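# Move the ceramic mug into the sink

## Task

Get the mug into the sink without breaking it: a drop of more than a few centimetres or any hard knock cracks the ceramic and counts as failure. The utility cart is not fixed and can roll. When the mug is placed, open the gripper and pull the robot away from it. The robot must stay upright and level at the end; falling or ending tilted is a failure.

## Robot and tools

ROBOT. A Rainbow Robotics RB-Y1 in a physics simulation. It has a base on two drive wheels with two rear casters, 0.66 m long and 0.58 m wide, with the front edge 0.10 m ahead of the wheel axle. On top are a folding torso (the lower part, the leg, bends at ankle, knee and hip), a pan/tilt head, and two seven-joint arms, each ending in a parallel gripper. The base cannot move sideways. A bent leg can stick out past the base's front edge.

FRAMES. Base frame: origin on the floor midway between the drive wheels, x forward, y left, z up. The results give chest, left_hand and right_hand in this frame. The hand point sits between the finger pads; the fingers point along the hand's -z axis and close along its x axis. Reported hand positions can be wrong, especially when the arm is stretched far. The odometry frame is the base frame at the start of the scene. base_odometry only counts wheel rotation, so slipping shows up as travel. Heading runs from -3.142 to 3.142, positive to the left.

execute_actions. Arguments: "actions", a list holding one action or none (an empty list only returns state and images), and "cameras", a list chosen from head_camera, left_wrist_camera, right_wrist_camera, all. Leaving it out, null or ["all"] gives every camera; [] gives none. The "pictures" line lists the cameras in the same order as the returned images, taken at the end of the call. An action can contain:
- "base": exactly one of {"translate_m": d}, a relative straight drive of d metres from where the base currently is (forward positive, -3 to 3), or {"rotate_rad": d}, a relative turn in place (counter-clockwise seen from above, i.e. left, positive, -3.2 to 3.2). A move that would need more than 8.667 s at its top speed is refused. The offset counts from the base position in the latest state report.
- "joints": a dictionary of absolute targets, one number per joint name, in radians (grippers in metres of opening). Ranges and signs: torso_squat_rad 0 to 1.2 (larger lowers a level chest); torso_shift_rad -0.3 to 0.6 (positive pushes hips forward); torso_pitch_rad -0.2 to 1.4 (positive leans forward); torso_yaw_rad -1.5 to 1.5 (positive left). Per arm: shoulder_pitch -2.356 to 2.356 (0 hanging, negative raises forward and inward); left_shoulder_roll_rad 0 to 3.141 and right_shoulder_roll_rad -3.141 to 0 (away from the body); shoulder_yaw -2.094 to 2.094 (positive swings a bent forearm left, for both arms); elbow -2.617 to 0.01 (0 straight, negative bends); forearm_roll -3.141 to 3.141; wrist_pitch -1.57 to 1.919 (negative tips hand forward); hand_roll -2.705 to 2.705 (rolls positive counter-clockwise from above on a hanging arm, both arms); gripper_m 0 to 0.1. Names are left_/right_ plus e.g. shoulder_pitch_rad. head_pan_rad -0.523 to 0.523 (left positive, relative to chest); head_tilt_rad -0.35 to 1.57 (positive looks down). Joints count as reached within ±0.02 (grippers ±0.004).
- "speeds": caps for this action only, translate_m 0.05 to 0.4 m/s, rotate_rad 0.1 to 1.509 rad/s (defaults are the maxima).
- "min_time_s": 0.1 to 8, the shortest duration for each arm and head motion.
Natural top speeds: arm joints 1 rad/s (wrist-end joints 1.5), head 1.5, squat and pitch 0.3, shift 0.15, torso yaw 0.6, grippers 0.1 m/s. No action runs past 15 s. Extra torso rules: squat + shift <= 1.52; squat - shift + pitch <= 1.57; shift + 0.5 pitch - 0.4 squat <= 0.7; shift + 0.3 pitch - 0.5 squat <= 0.39; breaking one leaves commanded torso joints partway and "off_target". An unknown key or out-of-range number rejects the call and nothing moves. Joints you omit may keep pushing toward earlier targets without any status showing it.

wait {"seconds": 0 to 10}: no new command; returns state and images. zoom_image {"camera", "region": [x0, y0, x1, y1]} in pixels from the top-left of that camera's latest full image, up to 504 by 504. finished_scene {"scene": current scene number}: final and irreversible; the mug must already be settled in the sink and released, with the robot clear.

RESULTS. base_status and joint_status describe the last accepted action: "done" (for the base, wheels turned the full amount even if slipping), "off_target", "limit_stop_at_<name>", "contact_stop" (arm or torso met firm resistance), "time_out", "stopped_with_arm" (torso halted because an arm contact-stopped), "limit_stop_at_own_body" (a guard halted it just before an arm or hand reached the torso, head, leg or base; nothing is pressing). A contact_stop, time_out or stopped_with_arm on one torso joint or one arm joint halts that whole group, which drops its targets and holds. "joint command not followed" plus a "cause:" line means an arm's targets were withheld (self or arm-to-arm clearance); affected joints say "not_followed" and may be retried later; its gripper target still runs. on_its_own covers uncommanded parts; "held at" is the held target, not the current position. Once a call reports a stop, the later robot calls in that same reply are skipped. After a stop, retreat in a separate action: arms first, then torso. If both hands hold one object and the torso contact-stops instantly with nothing in the way, resend every arm joint at its reported value, then the torso command. A torque fault (contact torque reaching a joint's load limit: shoulders 65.1, elbow 33.4, forearm/wrist/hand 23.2 N m, held weight included) freezes everything for 10 s. MOTOR HOT appears at 65 °C; at 80 °C an OVER-TEMPERATURE FAULT brakes the arm and keys read "limit_stop_at_motor_heat"; resend targets afterward. Between replies the robot keeps its last command.

GRIPPING. Ask for an opening at least 0.005 m narrower than the mug; "off_target" on the gripper is then expected.

AVOID. The base does not stop on collision and may keep shoving furniture; the cart rolls if hit. A leg pressing furniture can push the robot backward unseen. Never let the arms strike or squeeze each other, fingers included; the clearance check ignores hands and grippers. Keep loads under 3 kg per arm and not far forward, or the robot tips. Lower the mug gently, release only at the sink bottom, and don't bump it. Loose objects may occasionally get nudged.

Each tool is called after "Emit:" in YAML: its name, and indented under it one key for each argument.

## Session

Emit:
execute_actions:
  actions: []

Scene clock: 0.00 s.
base_odometry: x=+0.000 y=+0.000 heading=+0.000 (m, m, rad; odometry frame)
base_status: not commanded
joint_positions: torso_squat_rad=+0.350 torso_shift_rad=+0.001 torso_pitch_rad=+0.001 torso_yaw_rad=-0.001 left_shoulder_pitch_rad=+0.000 left_shoulder_roll_rad=+0.023 left_shoulder_yaw_rad=+0.014 left_elbow_rad=-0.258 left_forearm_roll_rad=+0.013 left_wrist_pitch_rad=-0.025 left_hand_roll_rad=+0.045 left_gripper_m=+0.100 right_shoulder_pitch_rad=+0.000 right_shoulder_roll_rad=-0.022 right_shoulder_yaw_rad=-0.046 right_elbow_rad=-0.182 right_forearm_roll_rad=-0.009 right_wrist_pitch_rad=-0.023 right_hand_roll_rad=-0.025 right_gripper_m=+0.101 head_pan_rad=+0.001 head_tilt_rad=+0.400
joint_status: not commanded
chest: x=-0.2271 y=-0.0004 z=+1.2476 quat_wxyz=(+1.000, +0.000, +0.001, +0.000) (m; base frame)
left_hand: x=-0.0969 y=+0.2390 z=+0.5749 quat_wxyz=(+0.989, +0.009, -0.141, +0.034) (m; base frame)
right_hand: x=-0.1348 y=-0.2413 z=+0.5686 quat_wxyz=(+0.994, -0.012, -0.102, -0.039) (m; base frame)
pictures: head_camera, left_wrist_camera, right_wrist_camera
Images, in order (width x height): head_camera 896x504, left_wrist_camera 644x364, right_wrist_camera 644x364.

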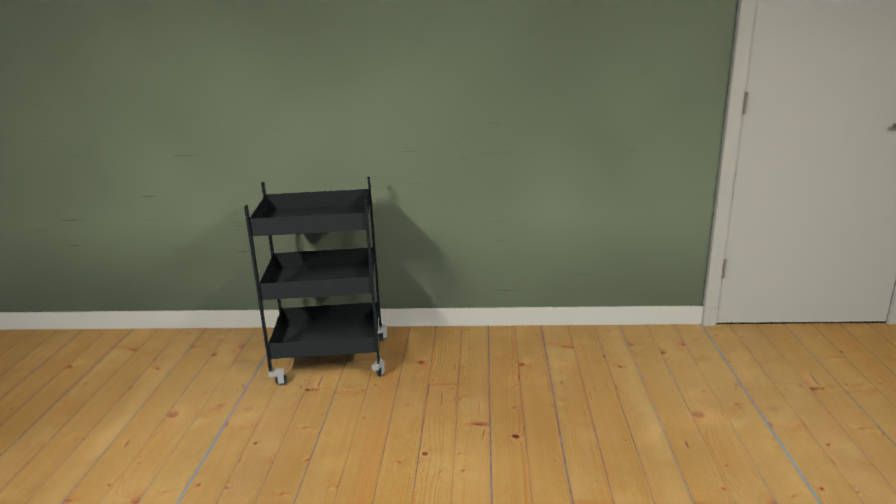

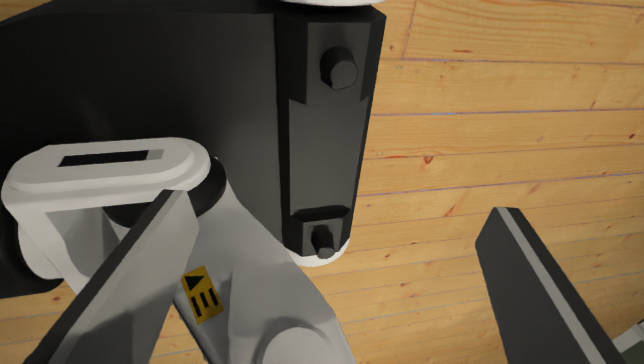

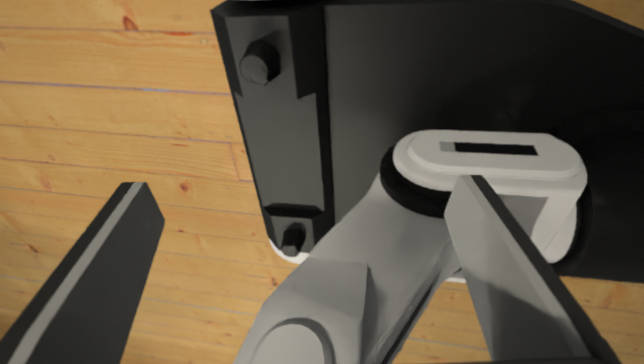

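Emit:
execute_actions:
  actions:
    - {"base":{"rotate_rad":-0.4},"joints":{"head_pan_rad":-0.52,"torso_yaw_rad":-0.55}}
  cameras: ["head_camera"]

Scene clock: 6.30 s.
base_odometry: x=+0.000 y=+0.000 heading=-0.399 (m, m, rad; odometry frame)
base_status: done
joint_positions: torso_squat_rad=+0.350 torso_shift_rad=+0.001 torso_pitch_rad=+0.001 torso_yaw_rad=-0.550 left_shoulder_pitch_rad=+0.000 left_shoulder_roll_rad=+0.023 left_shoulder_yaw_rad=+0.014 left_elbow_rad=-0.259 left_forearm_roll_rad=+0.013 left_wrist_pitch_rad=-0.025 left_hand_roll_rad=+0.045 left_gripper_m=+0.100 right_shoulder_pitch_rad=+0.001 right_shoulder_roll_rad=-0.022 right_shoulder_yaw_rad=-0.046 right_elbow_rad=-0.182 right_forearm_roll_rad=-0.009 right_wrist_pitch_rad=-0.023 right_hand_roll_rad=-0.025 right_gripper_m=+0.101 head_pan_rad=-0.520 head_tilt_rad=+0.400
joint_status: all done
chest: x=-0.2271 y=-0.0004 z=+1.2476 quat_wxyz=(+0.962, +0.000, +0.001, -0.272) (m; base frame)
left_hand: x=+0.0089 y=+0.1353 z=+0.5748 quat_wxyz=(+0.961, -0.030, -0.138, -0.236) (m; base frame)
right_hand: x=-0.2744 y=-0.2544 z=+0.5688 quat_wxyz=(+0.946, -0.039, -0.095, -0.307) (m; base frame)
pictures: head_camera
Images, in order (width x height): head_camera 896x504.

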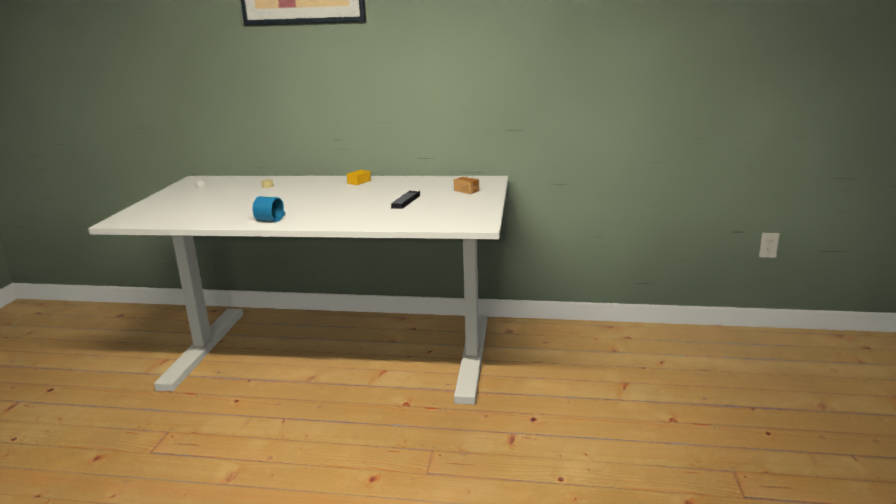

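Emit:
zoom_image:
  camera: "head_camera"
  region: [208, 170, 328, 240]

Region (208, 170, 328, 240) of head_camera's 896x504 image, scaled by 4.200, with more detail than that image has; it fills the top 294 rows of this view, and the rest is white.

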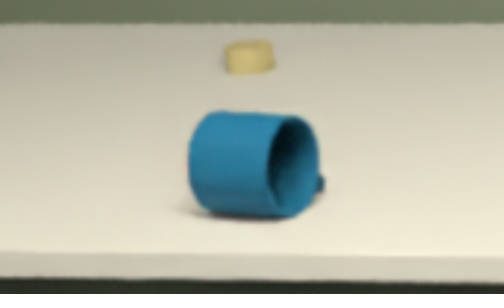

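Emit:
execute_actions:
  actions:
    - {"base":{"rotate_rad":-0.9},"joints":{"torso_yaw_rad":-0.15,"head_pan_rad":0.15,"head_tilt_rad":0.5,"right_shoulder_pitch_rad":-0.527,"right_shoulder_roll_rad":-0.044,"right_shoulder_yaw_rad":-0.173,"right_elbow_rad":-0.6,"right_forearm_roll_rad":-1.646,"right_wrist_pitch_rad":1.204,"right_hand_roll_rad":-1.104,"right_gripper_m":0.055},"min_time_s":2.5}
  cameras: ["head_camera"]

Emit:
execute_actions:
  actions:
    - {"base":{"translate_m":1.4},"joints":{"head_tilt_rad":0.8,"torso_squat_rad":0.2}}
  cameras: ["head_camera","right_wrist_camera"]

Scene clock: 57.37 s.
base_odometry: x=+0.000 y=+0.000 heading=-1.299 (m, m, rad; odometry frame)
base_status: done
joint_positions: torso_squat_rad=+0.350 torso_shift_rad=+0.001 torso_pitch_rad=+0.001 torso_yaw_rad=-0.150 left_shoulder_pitch_rad=+0.000 left_shoulder_roll_rad=+0.023 left_shoulder_yaw_rad=+0.014 left_elbow_rad=-0.258 left_forearm_roll_rad=+0.013 left_wrist_pitch_rad=-0.025 left_hand_roll_rad=+0.045 left_gripper_m=+0.100 right_shoulder_pitch_rad=-0.527 right_shoulder_roll_rad=-0.044 right_shoulder_yaw_rad=-0.173 right_elbow_rad=-0.600 right_forearm_roll_rad=-1.646 right_wrist_pitch_rad=+1.204 right_hand_roll_rad=-1.104 right_gripper_m=+0.055 head_pan_rad=+0.150 head_tilt_rad=+0.500
joint_status: all done
chest: x=-0.2271 y=-0.0004 z=+1.2476 quat_wxyz=(+0.997, +0.000, +0.001, -0.075) (m; base frame)
left_hand: x=-0.0629 y=+0.2169 z=+0.5748 quat_wxyz=(+0.989, -0.002, -0.141, -0.040) (m; base frame)
right_hand: x=+0.2212 y=-0.0732 z=+0.9329 quat_wxyz=(+0.375, +0.578, +0.339, -0.640) (m; base frame)
pictures: head_camera
Images, in order (width x height): head_camera 896x504.

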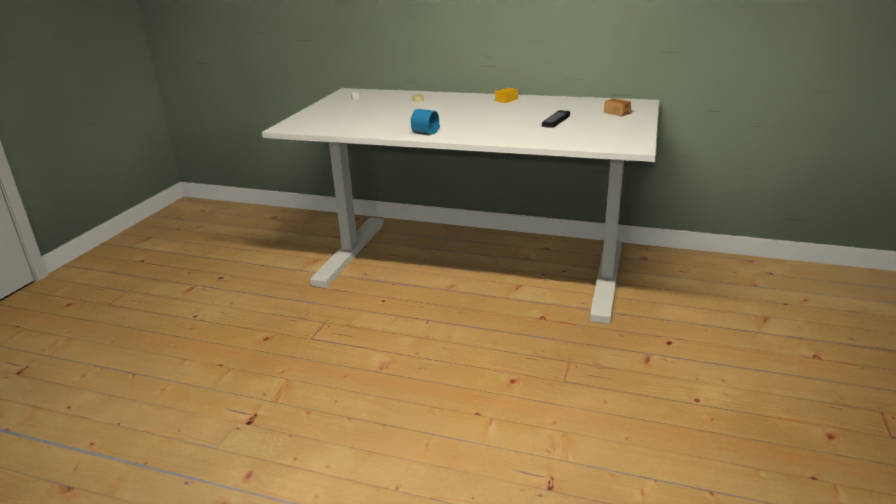

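Scene clock: 62.43 s.
base_odometry: x=+0.375 y=-1.349 heading=-1.300 (m, m, rad; odometry frame)
base_status: done
joint_positions: torso_squat_rad=+0.200 torso_shift_rad=+0.001 torso_pitch_rad=+0.001 torso_yaw_rad=-0.150 left_shoulder_pitch_rad=+0.000 left_shoulder_roll_rad=+0.023 left_shoulder_yaw_rad=+0.014 left_elbow_rad=-0.258 left_forearm_roll_rad=+0.013 left_wrist_pitch_rad=-0.025 left_hand_roll_rad=+0.045 left_gripper_m=+0.100 right_shoulder_pitch_rad=-0.527 right_shoulder_roll_rad=-0.044 right_shoulder_yaw_rad=-0.173 right_elbow_rad=-0.600 right_forearm_roll_rad=-1.646 right_wrist_pitch_rad=+1.204 right_hand_roll_rad=-1.104 right_gripper_m=+0.055 head_pan_rad=+0.150 head_tilt_rad=+0.800
joint_status: all done
chest: x=-0.2270 y=-0.0004 z=+1.2760 quat_wxyz=(+0.997, +0.000, +0.001, -0.075) (m; base frame)
left_hand: x=-0.0627 y=+0.2169 z=+0.6033 quat_wxyz=(+0.989, -0.002, -0.141, -0.040) (m; base frame)
right_hand: x=+0.2213 y=-0.0732 z=+0.9613 quat_wxyz=(+0.375, +0.578, +0.339, -0.640) (m; base frame)
pictures: head_camera, right_wrist_camera
Images, in order (width x height): head_camera 896x504, right_wrist_camera 644x364.

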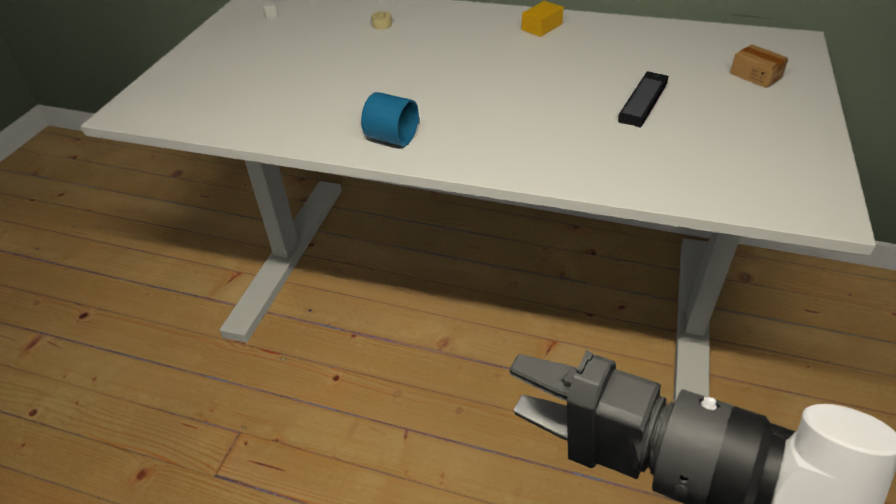

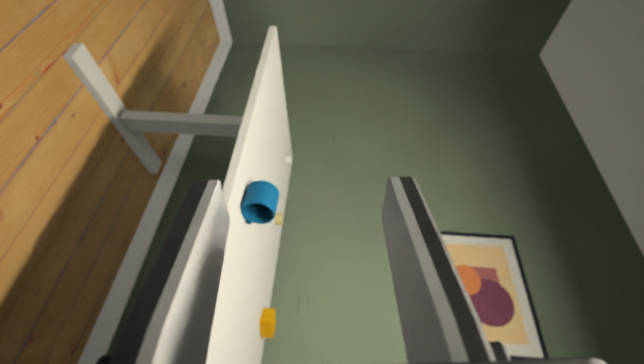

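Emit:
zoom_image:
  camera: "head_camera"
  region: [340, 80, 440, 160]

Region (340, 80, 440, 160) of head_camera's 896x504 image, scaled by 5.040, with more detail than that image has; it fills the top 403 rows of this view, and the rest is white.

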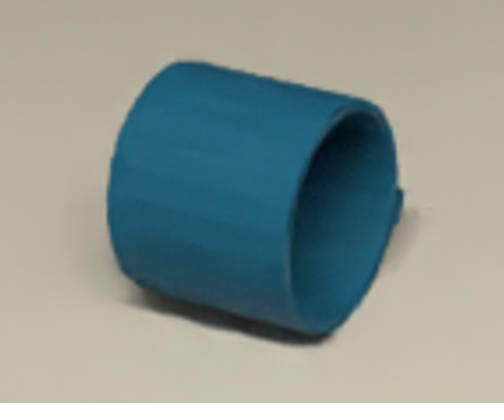

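Emit:
execute_actions:
  actions:
    - {"base":{"rotate_rad":0.115},"joints":{"right_forearm_roll_rad":-1.70,"right_wrist_pitch_rad":1.107,"right_hand_roll_rad":-1.094,"torso_yaw_rad":-0.18,"head_pan_rad":0.1,"torso_shift_rad":0.15}}
  cameras: []

Emit:
execute_actions:
  actions:
    - {"base":{"translate_m":0.64},"joints":{"head_tilt_rad":1.0,"torso_squat_rad":0.45}}
  cameras: ["head_camera","right_wrist_camera"]

Scene clock: 91.87 s.
base_odometry: x=+0.375 y=-1.349 heading=-1.185 (m, m, rad; odometry frame)
base_status: done
joint_positions: torso_squat_rad=+0.200 torso_shift_rad=+0.150 torso_pitch_rad=+0.002 torso_yaw_rad=-0.180 left_shoulder_pitch_rad=+0.000 left_shoulder_roll_rad=+0.023 left_shoulder_yaw_rad=+0.014 left_elbow_rad=-0.258 left_forearm_roll_rad=+0.013 left_wrist_pitch_rad=-0.025 left_hand_roll_rad=+0.045 left_gripper_m=+0.100 right_shoulder_pitch_rad=-0.527 right_shoulder_roll_rad=-0.044 right_shoulder_yaw_rad=-0.173 right_elbow_rad=-0.600 right_forearm_roll_rad=-1.700 right_wrist_pitch_rad=+1.107 right_hand_roll_rad=-1.094 right_gripper_m=+0.055 head_pan_rad=+0.100 head_tilt_rad=+0.800
joint_status: all done
chest: x=-0.1250 y=-0.0004 z=+1.2683 quat_wxyz=(+0.996, +0.000, +0.001, -0.090) (m; base frame)
left_hand: x=+0.0456 y=+0.2118 z=+0.5955 quat_wxyz=(+0.988, -0.004, -0.141, -0.055) (m; base frame)
right_hand: x=+0.3416 y=-0.1008 z=+0.9535 quat_wxyz=(+0.329, +0.600, +0.299, -0.665) (m; base frame)
pictures: none
No camera images: the call's "cameras" was empty. Leave "cameras" out to get every camera's image.

Scene clock: 95.00 s.
base_odometry: x=+0.616 y=-1.942 heading=-1.185 (m, m, rad; odometry frame)
base_status: done
joint_positions: torso_squat_rad=+0.450 torso_shift_rad=+0.150 torso_pitch_rad=+0.001 torso_yaw_rad=-0.180 left_shoulder_pitch_rad=+0.000 left_shoulder_roll_rad=+0.023 left_shoulder_yaw_rad=+0.014 left_elbow_rad=-0.258 left_forearm_roll_rad=+0.013 left_wrist_pitch_rad=-0.025 left_hand_roll_rad=+0.045 left_gripper_m=+0.100 right_shoulder_pitch_rad=-0.527 right_shoulder_roll_rad=-0.044 right_shoulder_yaw_rad=-0.173 right_elbow_rad=-0.600 right_forearm_roll_rad=-1.700 right_wrist_pitch_rad=+1.107 right_hand_roll_rad=-1.094 right_gripper_m=+0.055 head_pan_rad=+0.100 head_tilt_rad=+1.000
joint_status: all done
chest: x=-0.1333 y=-0.0004 z=+1.2132 quat_wxyz=(+0.996, +0.000, +0.001, -0.090) (m; base frame)
left_hand: x=+0.0374 y=+0.2119 z=+0.5404 quat_wxyz=(+0.988, -0.004, -0.141, -0.055) (m; base frame)
right_hand: x=+0.3333 y=-0.1007 z=+0.8984 quat_wxyz=(+0.329, +0.600, +0.299, -0.665) (m; base frame)
pictures: head_camera, right_wrist_camera
Images, in order (width x height): head_camera 896x504, right_wrist_camera 644x364.

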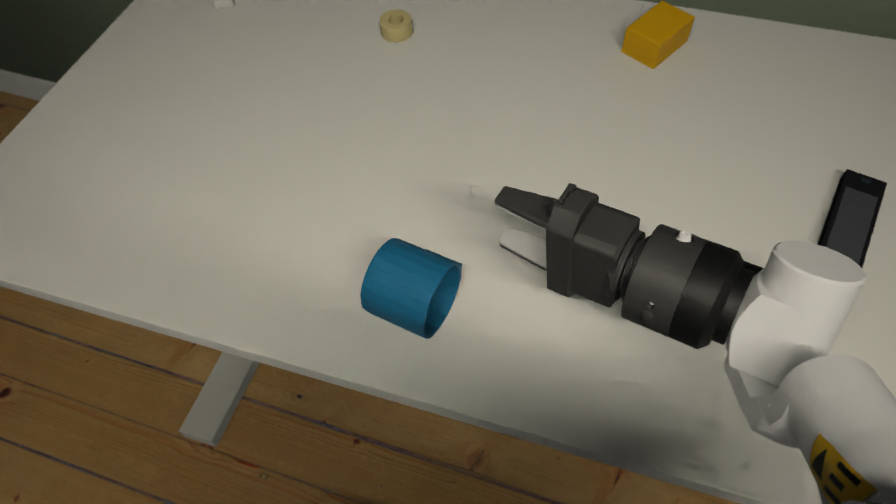

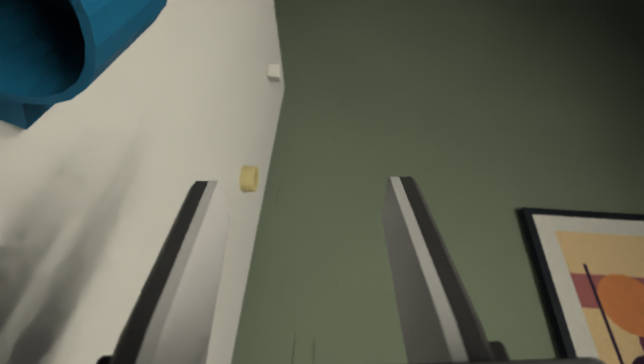

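Emit:
execute_actions:
  actions:
    - {"joints":{"torso_squat_rad":0.64}}
  cameras: ["head_camera","right_wrist_camera"]

Scene clock: 106.43 s.
base_odometry: x=+0.616 y=-1.942 heading=-1.185 (m, m, rad; odometry frame)
base_status: not commanded
joint_positions: torso_squat_rad=+0.640 torso_shift_rad=+0.150 torso_pitch_rad=+0.001 torso_yaw_rad=-0.180 left_shoulder_pitch_rad=+0.000 left_shoulder_roll_rad=+0.023 left_shoulder_yaw_rad=+0.014 left_elbow_rad=-0.258 left_forearm_roll_rad=+0.013 left_wrist_pitch_rad=-0.025 left_hand_roll_rad=+0.045 left_gripper_m=+0.100 right_shoulder_pitch_rad=-0.527 right_shoulder_roll_rad=-0.044 right_shoulder_yaw_rad=-0.173 right_elbow_rad=-0.600 right_forearm_roll_rad=-1.700 right_wrist_pitch_rad=+1.107 right_hand_roll_rad=-1.094 right_gripper_m=+0.055 head_pan_rad=+0.100 head_tilt_rad=+1.000
joint_status: all done
chest: x=-0.1438 y=-0.0004 z=+1.1451 quat_wxyz=(+0.996, +0.000, +0.001, -0.090) (m; base frame)
left_hand: x=+0.0271 y=+0.2119 z=+0.4724 quat_wxyz=(+0.988, -0.004, -0.141, -0.055) (m; base frame)
right_hand: x=+0.3230 y=-0.1007 z=+0.8305 quat_wxyz=(+0.329, +0.600, +0.299, -0.665) (m; base frame)
pictures: head_camera, right_wrist_camera
Images, in order (width x height): head_camera 896x504, right_wrist_camera 644x364.

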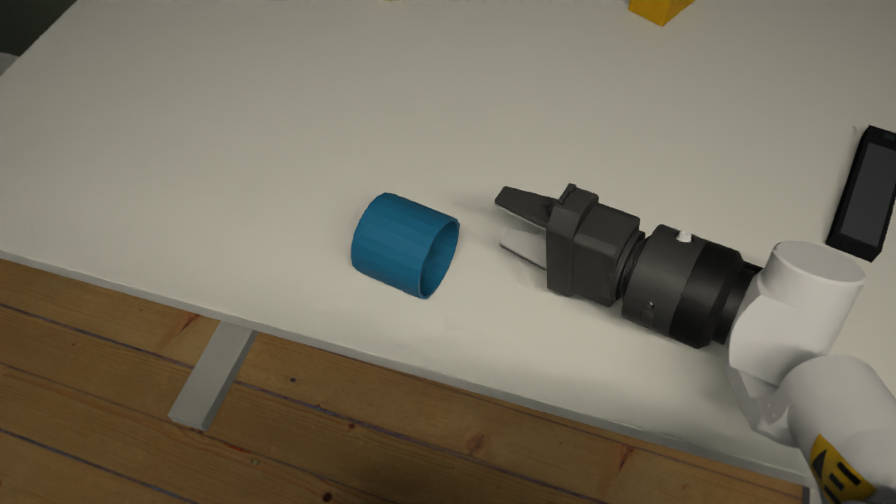

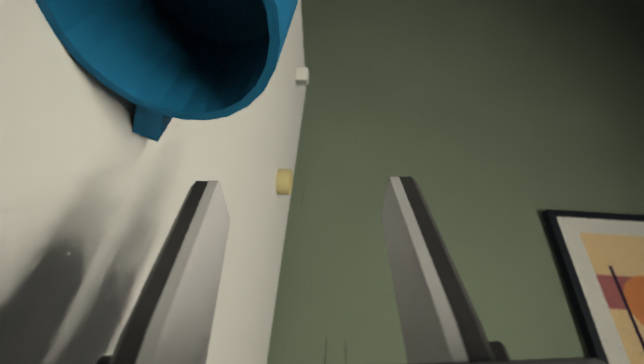

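Emit:
execute_actions:
  actions:
    - {"joints":{"torso_squat_rad":0.67,"torso_yaw_rad":-0.11}}
  cameras: ["head_camera","right_wrist_camera"]

Scene clock: 119.50 s.
base_odometry: x=+0.616 y=-1.942 heading=-1.185 (m, m, rad; odometry frame)
base_status: not commanded
joint_positions: torso_squat_rad=+0.670 torso_shift_rad=+0.150 torso_pitch_rad=+0.001 torso_yaw_rad=-0.110 left_shoulder_pitch_rad=+0.000 left_shoulder_roll_rad=+0.023 left_shoulder_yaw_rad=+0.014 left_elbow_rad=-0.258 left_forearm_roll_rad=+0.013 left_wrist_pitch_rad=-0.025 left_hand_roll_rad=+0.045 left_gripper_m=+0.100 right_shoulder_pitch_rad=-0.527 right_shoulder_roll_rad=-0.044 right_shoulder_yaw_rad=-0.173 right_elbow_rad=-0.600 right_forearm_roll_rad=-1.700 right_wrist_pitch_rad=+1.107 right_hand_roll_rad=-1.094 right_gripper_m=+0.055 head_pan_rad=+0.100 head_tilt_rad=+1.000
joint_status: all done
chest: x=-0.1457 y=-0.0004 z=+1.1325 quat_wxyz=(+0.998, +0.000, +0.001, -0.055) (m; base frame)
left_hand: x=+0.0099 y=+0.2234 z=+0.4598 quat_wxyz=(+0.990, +0.001, -0.141, -0.020) (m; base frame)
right_hand: x=+0.3270 y=-0.0679 z=+0.8178 quat_wxyz=(+0.352, +0.590, +0.319, -0.653) (m; base frame)
pictures: head_camera, right_wrist_camera
Images, in order (width x height): head_camera 896x504, right_wrist_camera 644x364.

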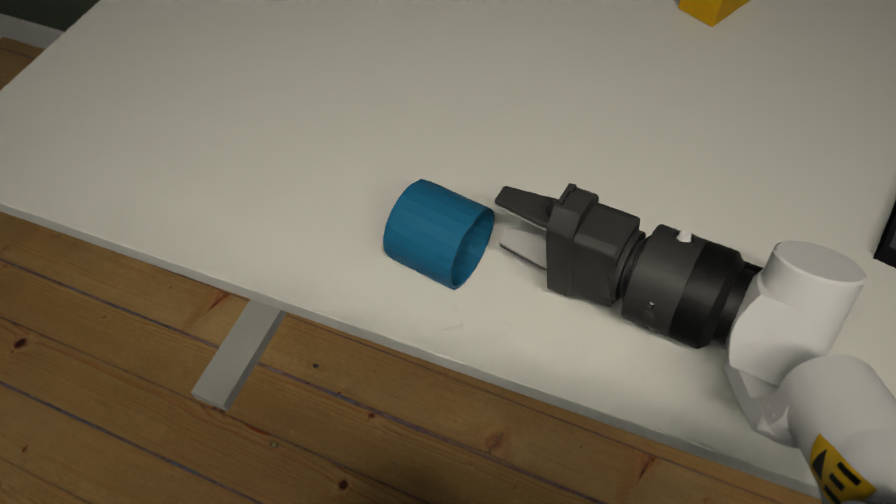

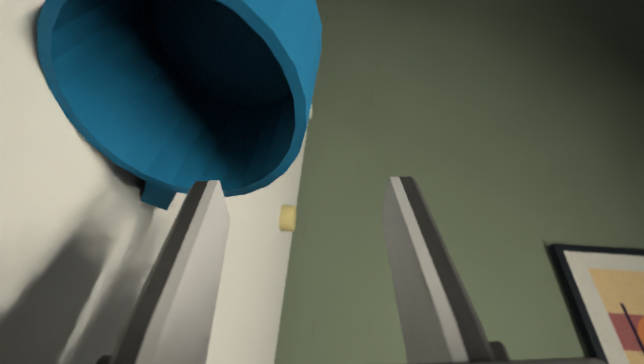

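Emit:
execute_actions:
  actions:
    - {"joints":{"torso_shift_rad":0.12,"torso_yaw_rad":-0.085}}
  cameras: ["head_camera","right_wrist_camera"]

Scene clock: 127.83 s.
base_odometry: x=+0.616 y=-1.942 heading=-1.185 (m, m, rad; odometry frame)
base_status: not commanded
joint_positions: torso_squat_rad=+0.670 torso_shift_rad=+0.120 torso_pitch_rad=+0.001 torso_yaw_rad=-0.085 left_shoulder_pitch_rad=+0.000 left_shoulder_roll_rad=+0.023 left_shoulder_yaw_rad=+0.014 left_elbow_rad=-0.258 left_forearm_roll_rad=+0.013 left_wrist_pitch_rad=-0.025 left_hand_roll_rad=+0.045 left_gripper_m=+0.100 right_shoulder_pitch_rad=-0.527 right_shoulder_roll_rad=-0.044 right_shoulder_yaw_rad=-0.173 right_elbow_rad=-0.600 right_forearm_roll_rad=-1.700 right_wrist_pitch_rad=+1.107 right_hand_roll_rad=-1.094 right_gripper_m=+0.055 head_pan_rad=+0.100 head_tilt_rad=+1.000
joint_status: all done
chest: x=-0.1619 y=-0.0004 z=+1.1347 quat_wxyz=(+0.999, +0.000, +0.001, -0.043) (m; base frame)
left_hand: x=-0.0120 y=+0.2272 z=+0.4620 quat_wxyz=(+0.990, +0.003, -0.141, -0.008) (m; base frame)
right_hand: x=+0.3122 y=-0.0561 z=+0.8200 quat_wxyz=(+0.360, +0.586, +0.327, -0.648) (m; base frame)
pictures: head_camera, right_wrist_camera
Images, in order (width x height): head_camera 896x504, right_wrist_camera 644x364.

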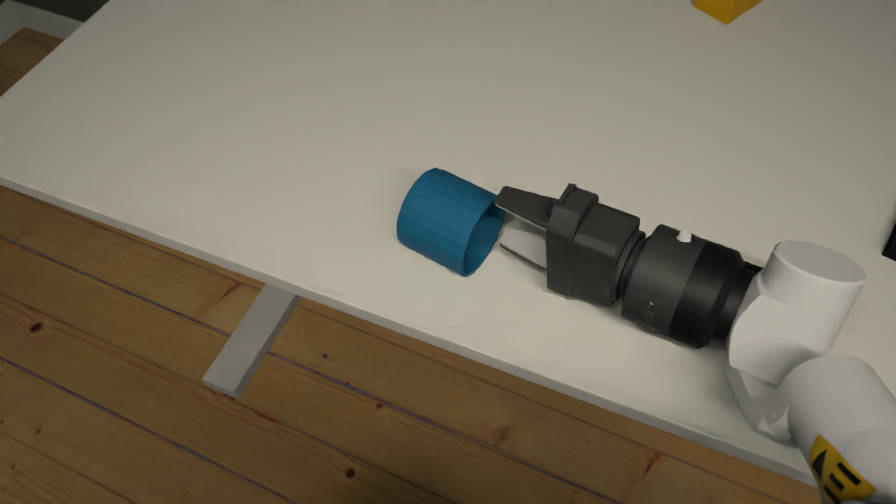

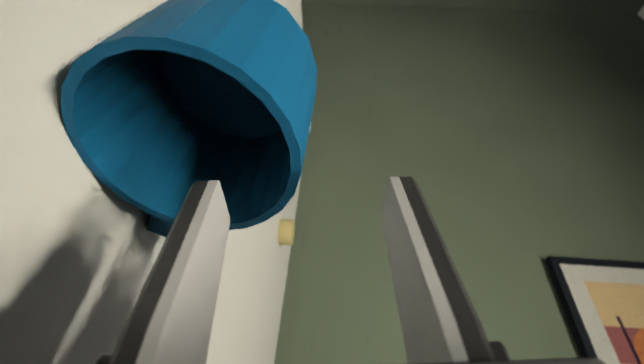

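Emit:
execute_actions:
  actions:
    - {"joints":{"torso_shift_rad":0.14,"torso_yaw_rad":0.01}}
  cameras: ["head_camera","right_wrist_camera"]

Scene clock: 131.83 s.
base_odometry: x=+0.616 y=-1.942 heading=-1.185 (m, m, rad; odometry frame)
base_status: not commanded
joint_positions: torso_squat_rad=+0.670 torso_shift_rad=+0.140 torso_pitch_rad=+0.002 torso_yaw_rad=+0.010 left_shoulder_pitch_rad=+0.000 left_shoulder_roll_rad=+0.023 left_shoulder_yaw_rad=+0.014 left_elbow_rad=-0.258 left_forearm_roll_rad=+0.013 left_wrist_pitch_rad=-0.025 left_hand_roll_rad=+0.045 left_gripper_m=+0.100 right_shoulder_pitch_rad=-0.527 right_shoulder_roll_rad=-0.044 right_shoulder_yaw_rad=-0.173 right_elbow_rad=-0.600 right_forearm_roll_rad=-1.700 right_wrist_pitch_rad=+1.107 right_hand_roll_rad=-1.094 right_gripper_m=+0.055 head_pan_rad=+0.100 head_tilt_rad=+1.000
joint_status: all done
chest: x=-0.1509 y=-0.0004 z=+1.1332 quat_wxyz=(+1.000, +0.000, +0.001, +0.005) (m; base frame)
left_hand: x=-0.0235 y=+0.2405 z=+0.4606 quat_wxyz=(+0.989, +0.009, -0.141, +0.039) (m; base frame)
right_hand: x=+0.3263 y=-0.0108 z=+0.8185 quat_wxyz=(+0.391, +0.569, +0.354, -0.631) (m; base frame)
pictures: head_camera, right_wrist_camera
Images, in order (width x height): head_camera 896x504, right_wrist_camera 644x364.

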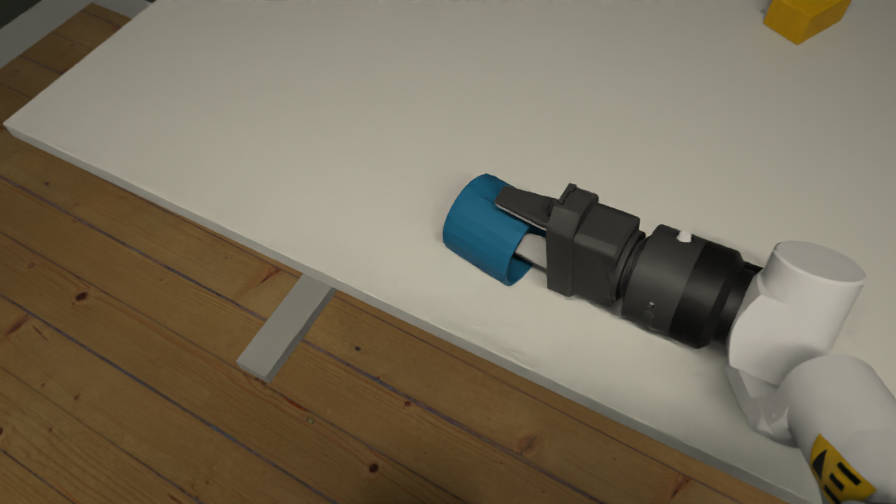

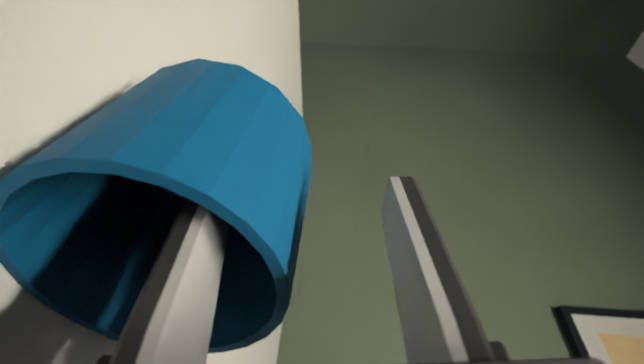

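Emit:
execute_actions:
  actions:
    - {"joints":{"right_gripper_m":0.0}}
  cameras: ["head_camera","right_wrist_camera"]

Scene clock: 137.60 s.
base_odometry: x=+0.616 y=-1.942 heading=-1.185 (m, m, rad; odometry frame)
base_status: not commanded
joint_positions: torso_squat_rad=+0.670 torso_shift_rad=+0.140 torso_pitch_rad=+0.001 torso_yaw_rad=+0.010 left_shoulder_pitch_rad=+0.000 left_shoulder_roll_rad=+0.023 left_shoulder_yaw_rad=+0.014 left_elbow_rad=-0.258 left_forearm_roll_rad=+0.013 left_wrist_pitch_rad=-0.025 left_hand_roll_rad=+0.045 left_gripper_m=+0.100 right_shoulder_pitch_rad=-0.527 right_shoulder_roll_rad=-0.044 right_shoulder_yaw_rad=-0.173 right_elbow_rad=-0.600 right_forearm_roll_rad=-1.700 right_wrist_pitch_rad=+1.107 right_hand_roll_rad=-1.094 right_gripper_m=+0.010 head_pan_rad=+0.100 head_tilt_rad=+1.000
joint_status: right_gripper_m off_target (ended at +0.010, target +0.000)
chest: x=-0.1510 y=-0.0004 z=+1.1332 quat_wxyz=(+1.000, +0.000, +0.001, +0.005) (m; base frame)
left_hand: x=-0.0235 y=+0.2405 z=+0.4606 quat_wxyz=(+0.989, +0.009, -0.141, +0.039) (m; base frame)
right_hand: x=+0.3265 y=-0.0108 z=+0.8188 quat_wxyz=(+0.391, +0.570, +0.354, -0.630) (m; base frame)
pictures: head_camera, right_wrist_camera
Images, in order (width x height): head_camera 896x504, right_wrist_camera 644x364.

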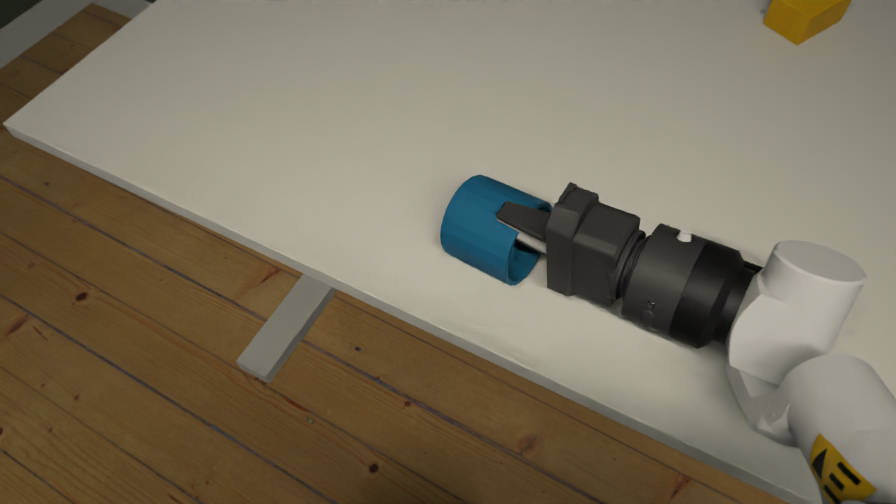

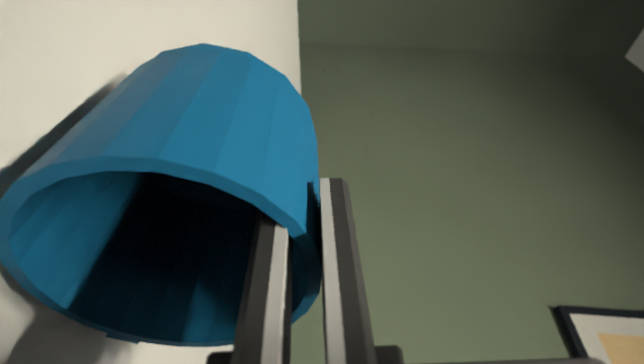

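Emit:
execute_actions:
  actions:
    - {"joints":{"torso_squat_rad":0.58,"right_gripper_m":0.0}}
  cameras: ["head_camera","right_wrist_camera"]

Scene clock: 141.37 s.
base_odometry: x=+0.616 y=-1.942 heading=-1.185 (m, m, rad; odometry frame)
base_status: not commanded
joint_positions: torso_squat_rad=+0.580 torso_shift_rad=+0.140 torso_pitch_rad=+0.002 torso_yaw_rad=+0.010 left_shoulder_pitch_rad=+0.000 left_shoulder_roll_rad=+0.023 left_shoulder_yaw_rad=+0.014 left_elbow_rad=-0.258 left_forearm_roll_rad=+0.013 left_wrist_pitch_rad=-0.025 left_hand_roll_rad=+0.045 left_gripper_m=+0.100 right_shoulder_pitch_rad=-0.527 right_shoulder_roll_rad=-0.044 right_shoulder_yaw_rad=-0.173 right_elbow_rad=-0.600 right_forearm_roll_rad=-1.700 right_wrist_pitch_rad=+1.107 right_hand_roll_rad=-1.094 right_gripper_m=+0.006 head_pan_rad=+0.100 head_tilt_rad=+1.000
joint_status: right_gripper_m off_target (ended at +0.006, target +0.000); the others done
chest: x=-0.1457 y=-0.0004 z=+1.1697 quat_wxyz=(+1.000, +0.000, +0.001, +0.005) (m; base frame)
left_hand: x=-0.0184 y=+0.2405 z=+0.4970 quat_wxyz=(+0.989, +0.009, -0.141, +0.039) (m; base frame)
right_hand: x=+0.3315 y=-0.0109 z=+0.8548 quat_wxyz=(+0.391, +0.569, +0.354, -0.631) (m; base frame)
pictures: head_camera, right_wrist_camera
Images, in order (width x height): head_camera 896x504, right_wrist_camera 644x364.

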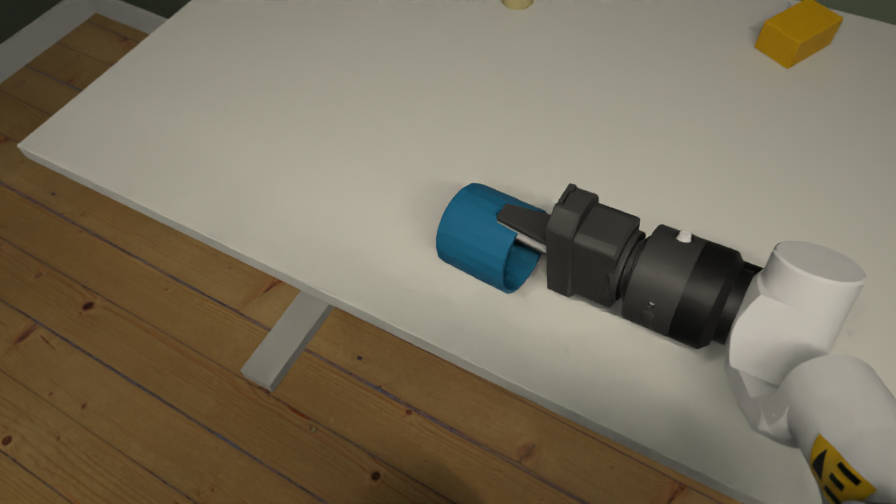

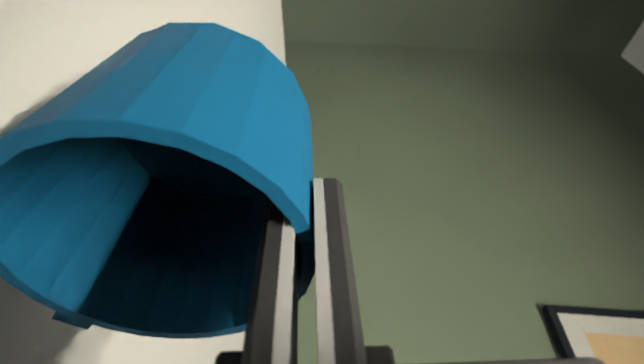

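Emit:
execute_actions:
  actions:
    - {"base":{"translate_m":-0.62},"joints":{"torso_shift_rad":0.0,"torso_yaw_rad":0,"torso_squat_rad":0.1,"head_pan_rad":0,"head_tilt_rad":0.45}}
  cameras: ["right_wrist_camera"]

Emit:
execute_actions:
  actions:
    - {"base":{"rotate_rad":2.65},"joints":{"right_shoulder_pitch_rad":-0.629,"right_shoulder_roll_rad":-0.063,"right_shoulder_yaw_rad":-0.203,"right_elbow_rad":-1.3,"right_forearm_roll_rad":0,"right_wrist_pitch_rad":1.9,"right_hand_roll_rad":0},"min_time_s":4}
  cameras: ["head_camera","right_wrist_camera"]

Scene clock: 156.40 s.
base_odometry: x=+0.382 y=-1.367 heading=-1.184 (m, m, rad; odometry frame)
base_status: done
joint_positions: torso_squat_rad=+0.100 torso_shift_rad=+0.000 torso_pitch_rad=+0.001 torso_yaw_rad=+0.000 left_shoulder_pitch_rad=+0.000 left_shoulder_roll_rad=+0.023 left_shoulder_yaw_rad=+0.014 left_elbow_rad=-0.258 left_forearm_roll_rad=+0.013 left_wrist_pitch_rad=-0.025 left_hand_roll_rad=+0.045 left_gripper_m=+0.100 right_shoulder_pitch_rad=-0.526 right_shoulder_roll_rad=-0.044 right_shoulder_yaw_rad=-0.173 right_elbow_rad=-0.600 right_forearm_roll_rad=-1.700 right_wrist_pitch_rad=+1.107 right_hand_roll_rad=-1.094 right_gripper_m=+0.006 head_pan_rad=+0.000 head_tilt_rad=+0.450
joint_status: all done
chest: x=-0.2276 y=-0.0005 z=+1.2864 quat_wxyz=(+1.000, +0.000, +0.001, +0.000) (m; base frame)
left_hand: x=-0.0977 y=+0.2391 z=+0.6138 quat_wxyz=(+0.989, +0.009, -0.141, +0.034) (m; base frame)
right_hand: x=+0.2495 y=-0.0158 z=+0.9714 quat_wxyz=(+0.387, +0.571, +0.351, -0.633) (m; base frame)
pictures: right_wrist_camera
Images, in order (width x height): right_wrist_camera 644x364.

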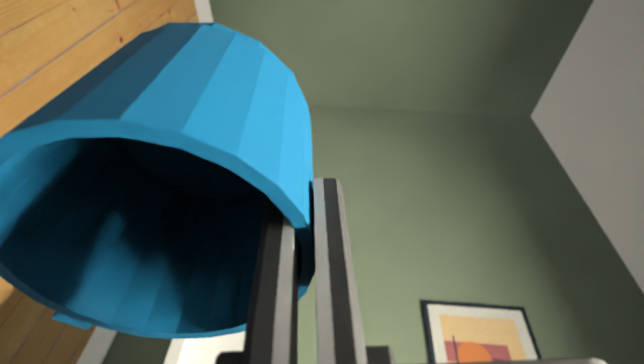

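Scene clock: 161.37 s.
base_odometry: x=+0.382 y=-1.367 heading=+1.466 (m, m, rad; odometry frame)
base_status: done
joint_positions: torso_squat_rad=+0.100 torso_shift_rad=+0.000 torso_pitch_rad=+0.001 torso_yaw_rad=+0.000 left_shoulder_pitch_rad=+0.000 left_shoulder_roll_rad=+0.023 left_shoulder_yaw_rad=+0.014 left_elbow_rad=-0.258 left_forearm_roll_rad=+0.013 left_wrist_pitch_rad=-0.025 left_hand_roll_rad=+0.045 left_gripper_m=+0.100 right_shoulder_pitch_rad=-0.628 right_shoulder_roll_rad=-0.063 right_shoulder_yaw_rad=-0.203 right_elbow_rad=-1.300 right_forearm_roll_rad=+0.000 right_wrist_pitch_rad=+1.900 right_hand_roll_rad=+0.000 right_gripper_m=+0.006 head_pan_rad=+0.000 head_tilt_rad=+0.450
joint_status: all done
chest: x=-0.2276 y=-0.0005 z=+1.2864 quat_wxyz=(+1.000, +0.000, +0.001, +0.000) (m; base frame)
left_hand: x=-0.0977 y=+0.2391 z=+0.6138 quat_wxyz=(+0.989, +0.009, -0.141, +0.034) (m; base frame)
right_hand: x=+0.2051 y=-0.2204 z=+0.9778 quat_wxyz=(+1.000, +0.000, +0.002, +0.000) (m; base frame)
pictures: head_camera, right_wrist_camera
Images, in order (width x height): head_camera 896x504, right_wrist_camera 644x364.

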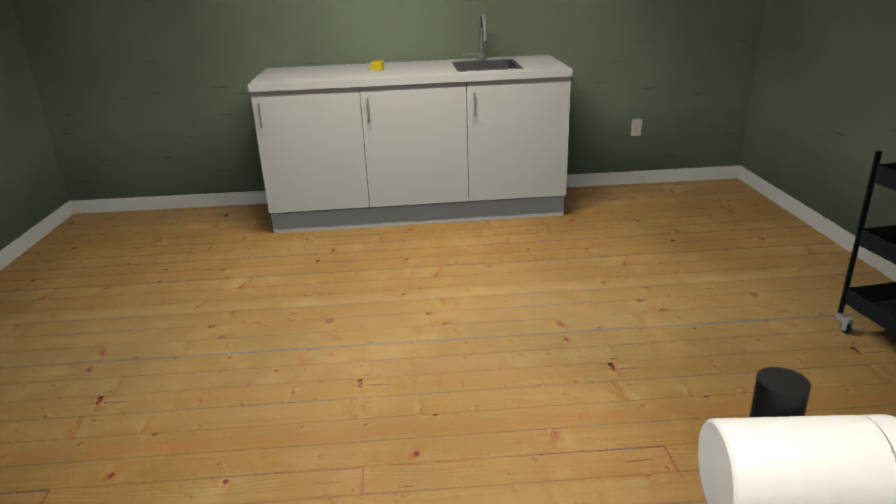

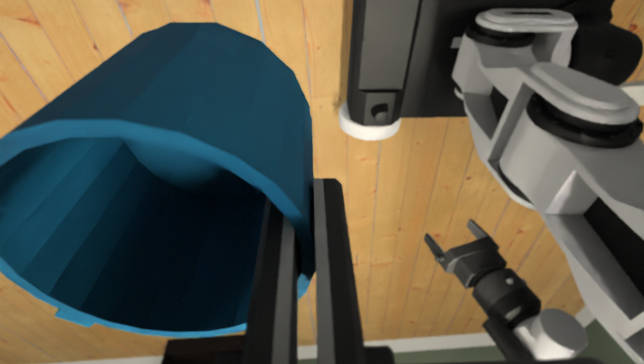

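Emit:
execute_actions:
  actions:
    - {"base":{"translate_m":2.85},"joints":{"head_tilt_rad":0.65,"right_shoulder_pitch_rad":-1.028,"right_shoulder_roll_rad":-0.163,"right_shoulder_yaw_rad":-0.297,"right_elbow_rad":-0.9,"torso_squat_rad":0.0},"min_time_s":7}
  cameras: ["head_camera","right_wrist_camera"]

Scene clock: 175.47 s.
base_odometry: x=+0.680 y=+1.467 heading=+1.466 (m, m, rad; odometry frame)
base_status: done
joint_positions: torso_squat_rad=+0.000 torso_shift_rad=+0.000 torso_pitch_rad=+0.002 torso_yaw_rad=+0.000 left_shoulder_pitch_rad=+0.000 left_shoulder_roll_rad=+0.023 left_shoulder_yaw_rad=+0.014 left_elbow_rad=-0.258 left_forearm_roll_rad=+0.013 left_wrist_pitch_rad=-0.025 left_hand_roll_rad=+0.045 left_gripper_m=+0.100 right_shoulder_pitch_rad=-1.027 right_shoulder_roll_rad=-0.162 right_shoulder_yaw_rad=-0.297 right_elbow_rad=-0.900 right_forearm_roll_rad=+0.000 right_wrist_pitch_rad=+1.900 right_hand_roll_rad=+0.000 right_gripper_m=+0.006 head_pan_rad=+0.000 head_tilt_rad=+0.650
joint_status: all done
chest: x=-0.2274 y=-0.0005 z=+1.2899 quat_wxyz=(+1.000, +0.000, +0.001, +0.000) (m; base frame)
left_hand: x=-0.0976 y=+0.2391 z=+0.6172 quat_wxyz=(+0.989, +0.009, -0.141, +0.034) (m; base frame)
right_hand: x=+0.2732 y=-0.2201 z=+1.0684 quat_wxyz=(+1.000, +0.000, +0.001, +0.000) (m; base frame)
pictures: head_camera, right_wrist_camera
Images, in order (width x height): head_camera 896x504, right_wrist_camera 644x364.

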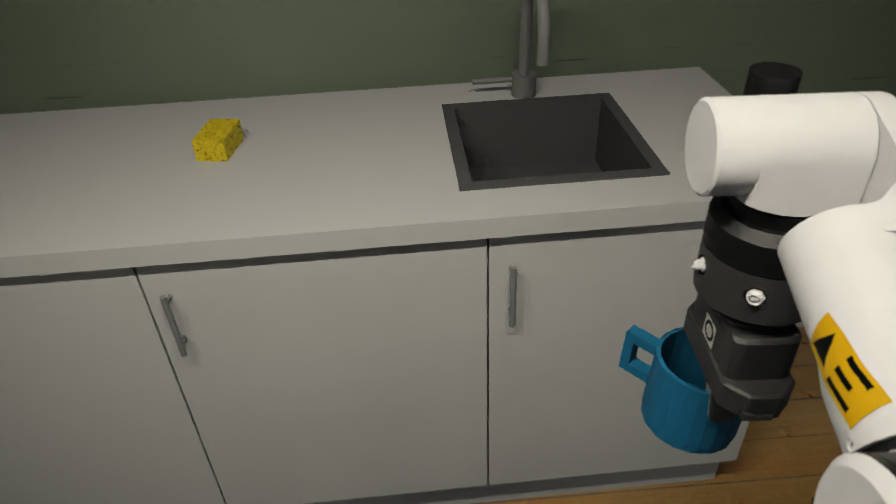

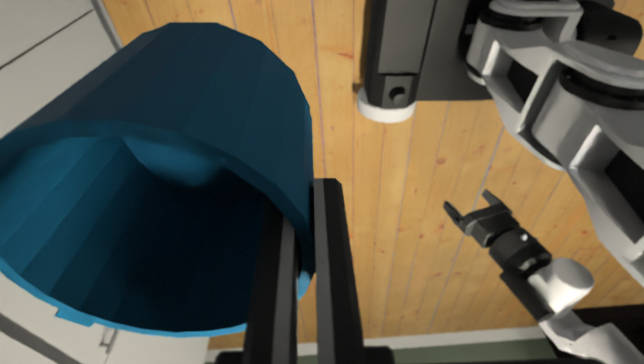

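Emit:
execute_actions:
  actions:
    - {"base":{"translate_m":0.59},"joints":{"torso_shift_rad":0.17,"head_tilt_rad":0.95,"head_pan_rad":-0.1}}
  cameras: ["head_camera","right_wrist_camera"]

Scene clock: 189.07 s.
base_odometry: x=+0.741 y=+2.054 heading=+1.467 (m, m, rad; odometry frame)
base_status: done
joint_positions: torso_squat_rad=+0.000 torso_shift_rad=+0.170 torso_pitch_rad=+0.002 torso_yaw_rad=+0.000 left_shoulder_pitch_rad=+0.000 left_shoulder_roll_rad=+0.023 left_shoulder_yaw_rad=+0.014 left_elbow_rad=-0.258 left_forearm_roll_rad=+0.013 left_wrist_pitch_rad=-0.025 left_hand_roll_rad=+0.045 left_gripper_m=+0.100 right_shoulder_pitch_rad=-1.027 right_shoulder_roll_rad=-0.162 right_shoulder_yaw_rad=-0.297 right_elbow_rad=-0.900 right_forearm_roll_rad=+0.000 right_wrist_pitch_rad=+1.900 right_hand_roll_rad=+0.000 right_gripper_m=+0.006 head_pan_rad=-0.100 head_tilt_rad=+0.950
joint_status: all done
chest: x=-0.1090 y=-0.0005 z=+1.2798 quat_wxyz=(+1.000, +0.000, +0.001, +0.000) (m; base frame)
left_hand: x=+0.0208 y=+0.2391 z=+0.6071 quat_wxyz=(+0.989, +0.009, -0.141, +0.034) (m; base frame)
right_hand: x=+0.3916 y=-0.2201 z=+1.0583 quat_wxyz=(+1.000, +0.000, +0.001, +0.000) (m; base frame)
pictures: head_camera, right_wrist_camera
Images, in order (width x height): head_camera 896x504, right_wrist_camera 644x364.

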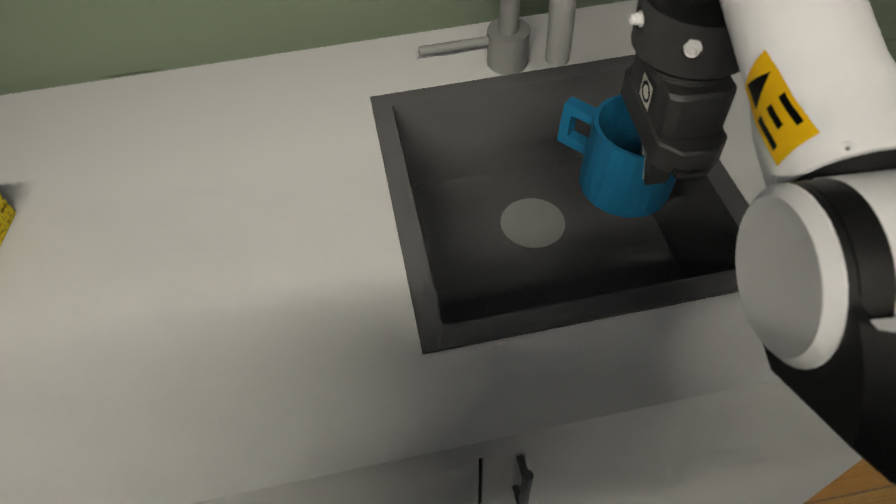

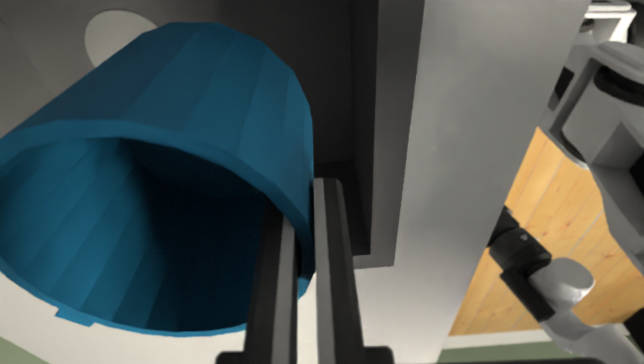

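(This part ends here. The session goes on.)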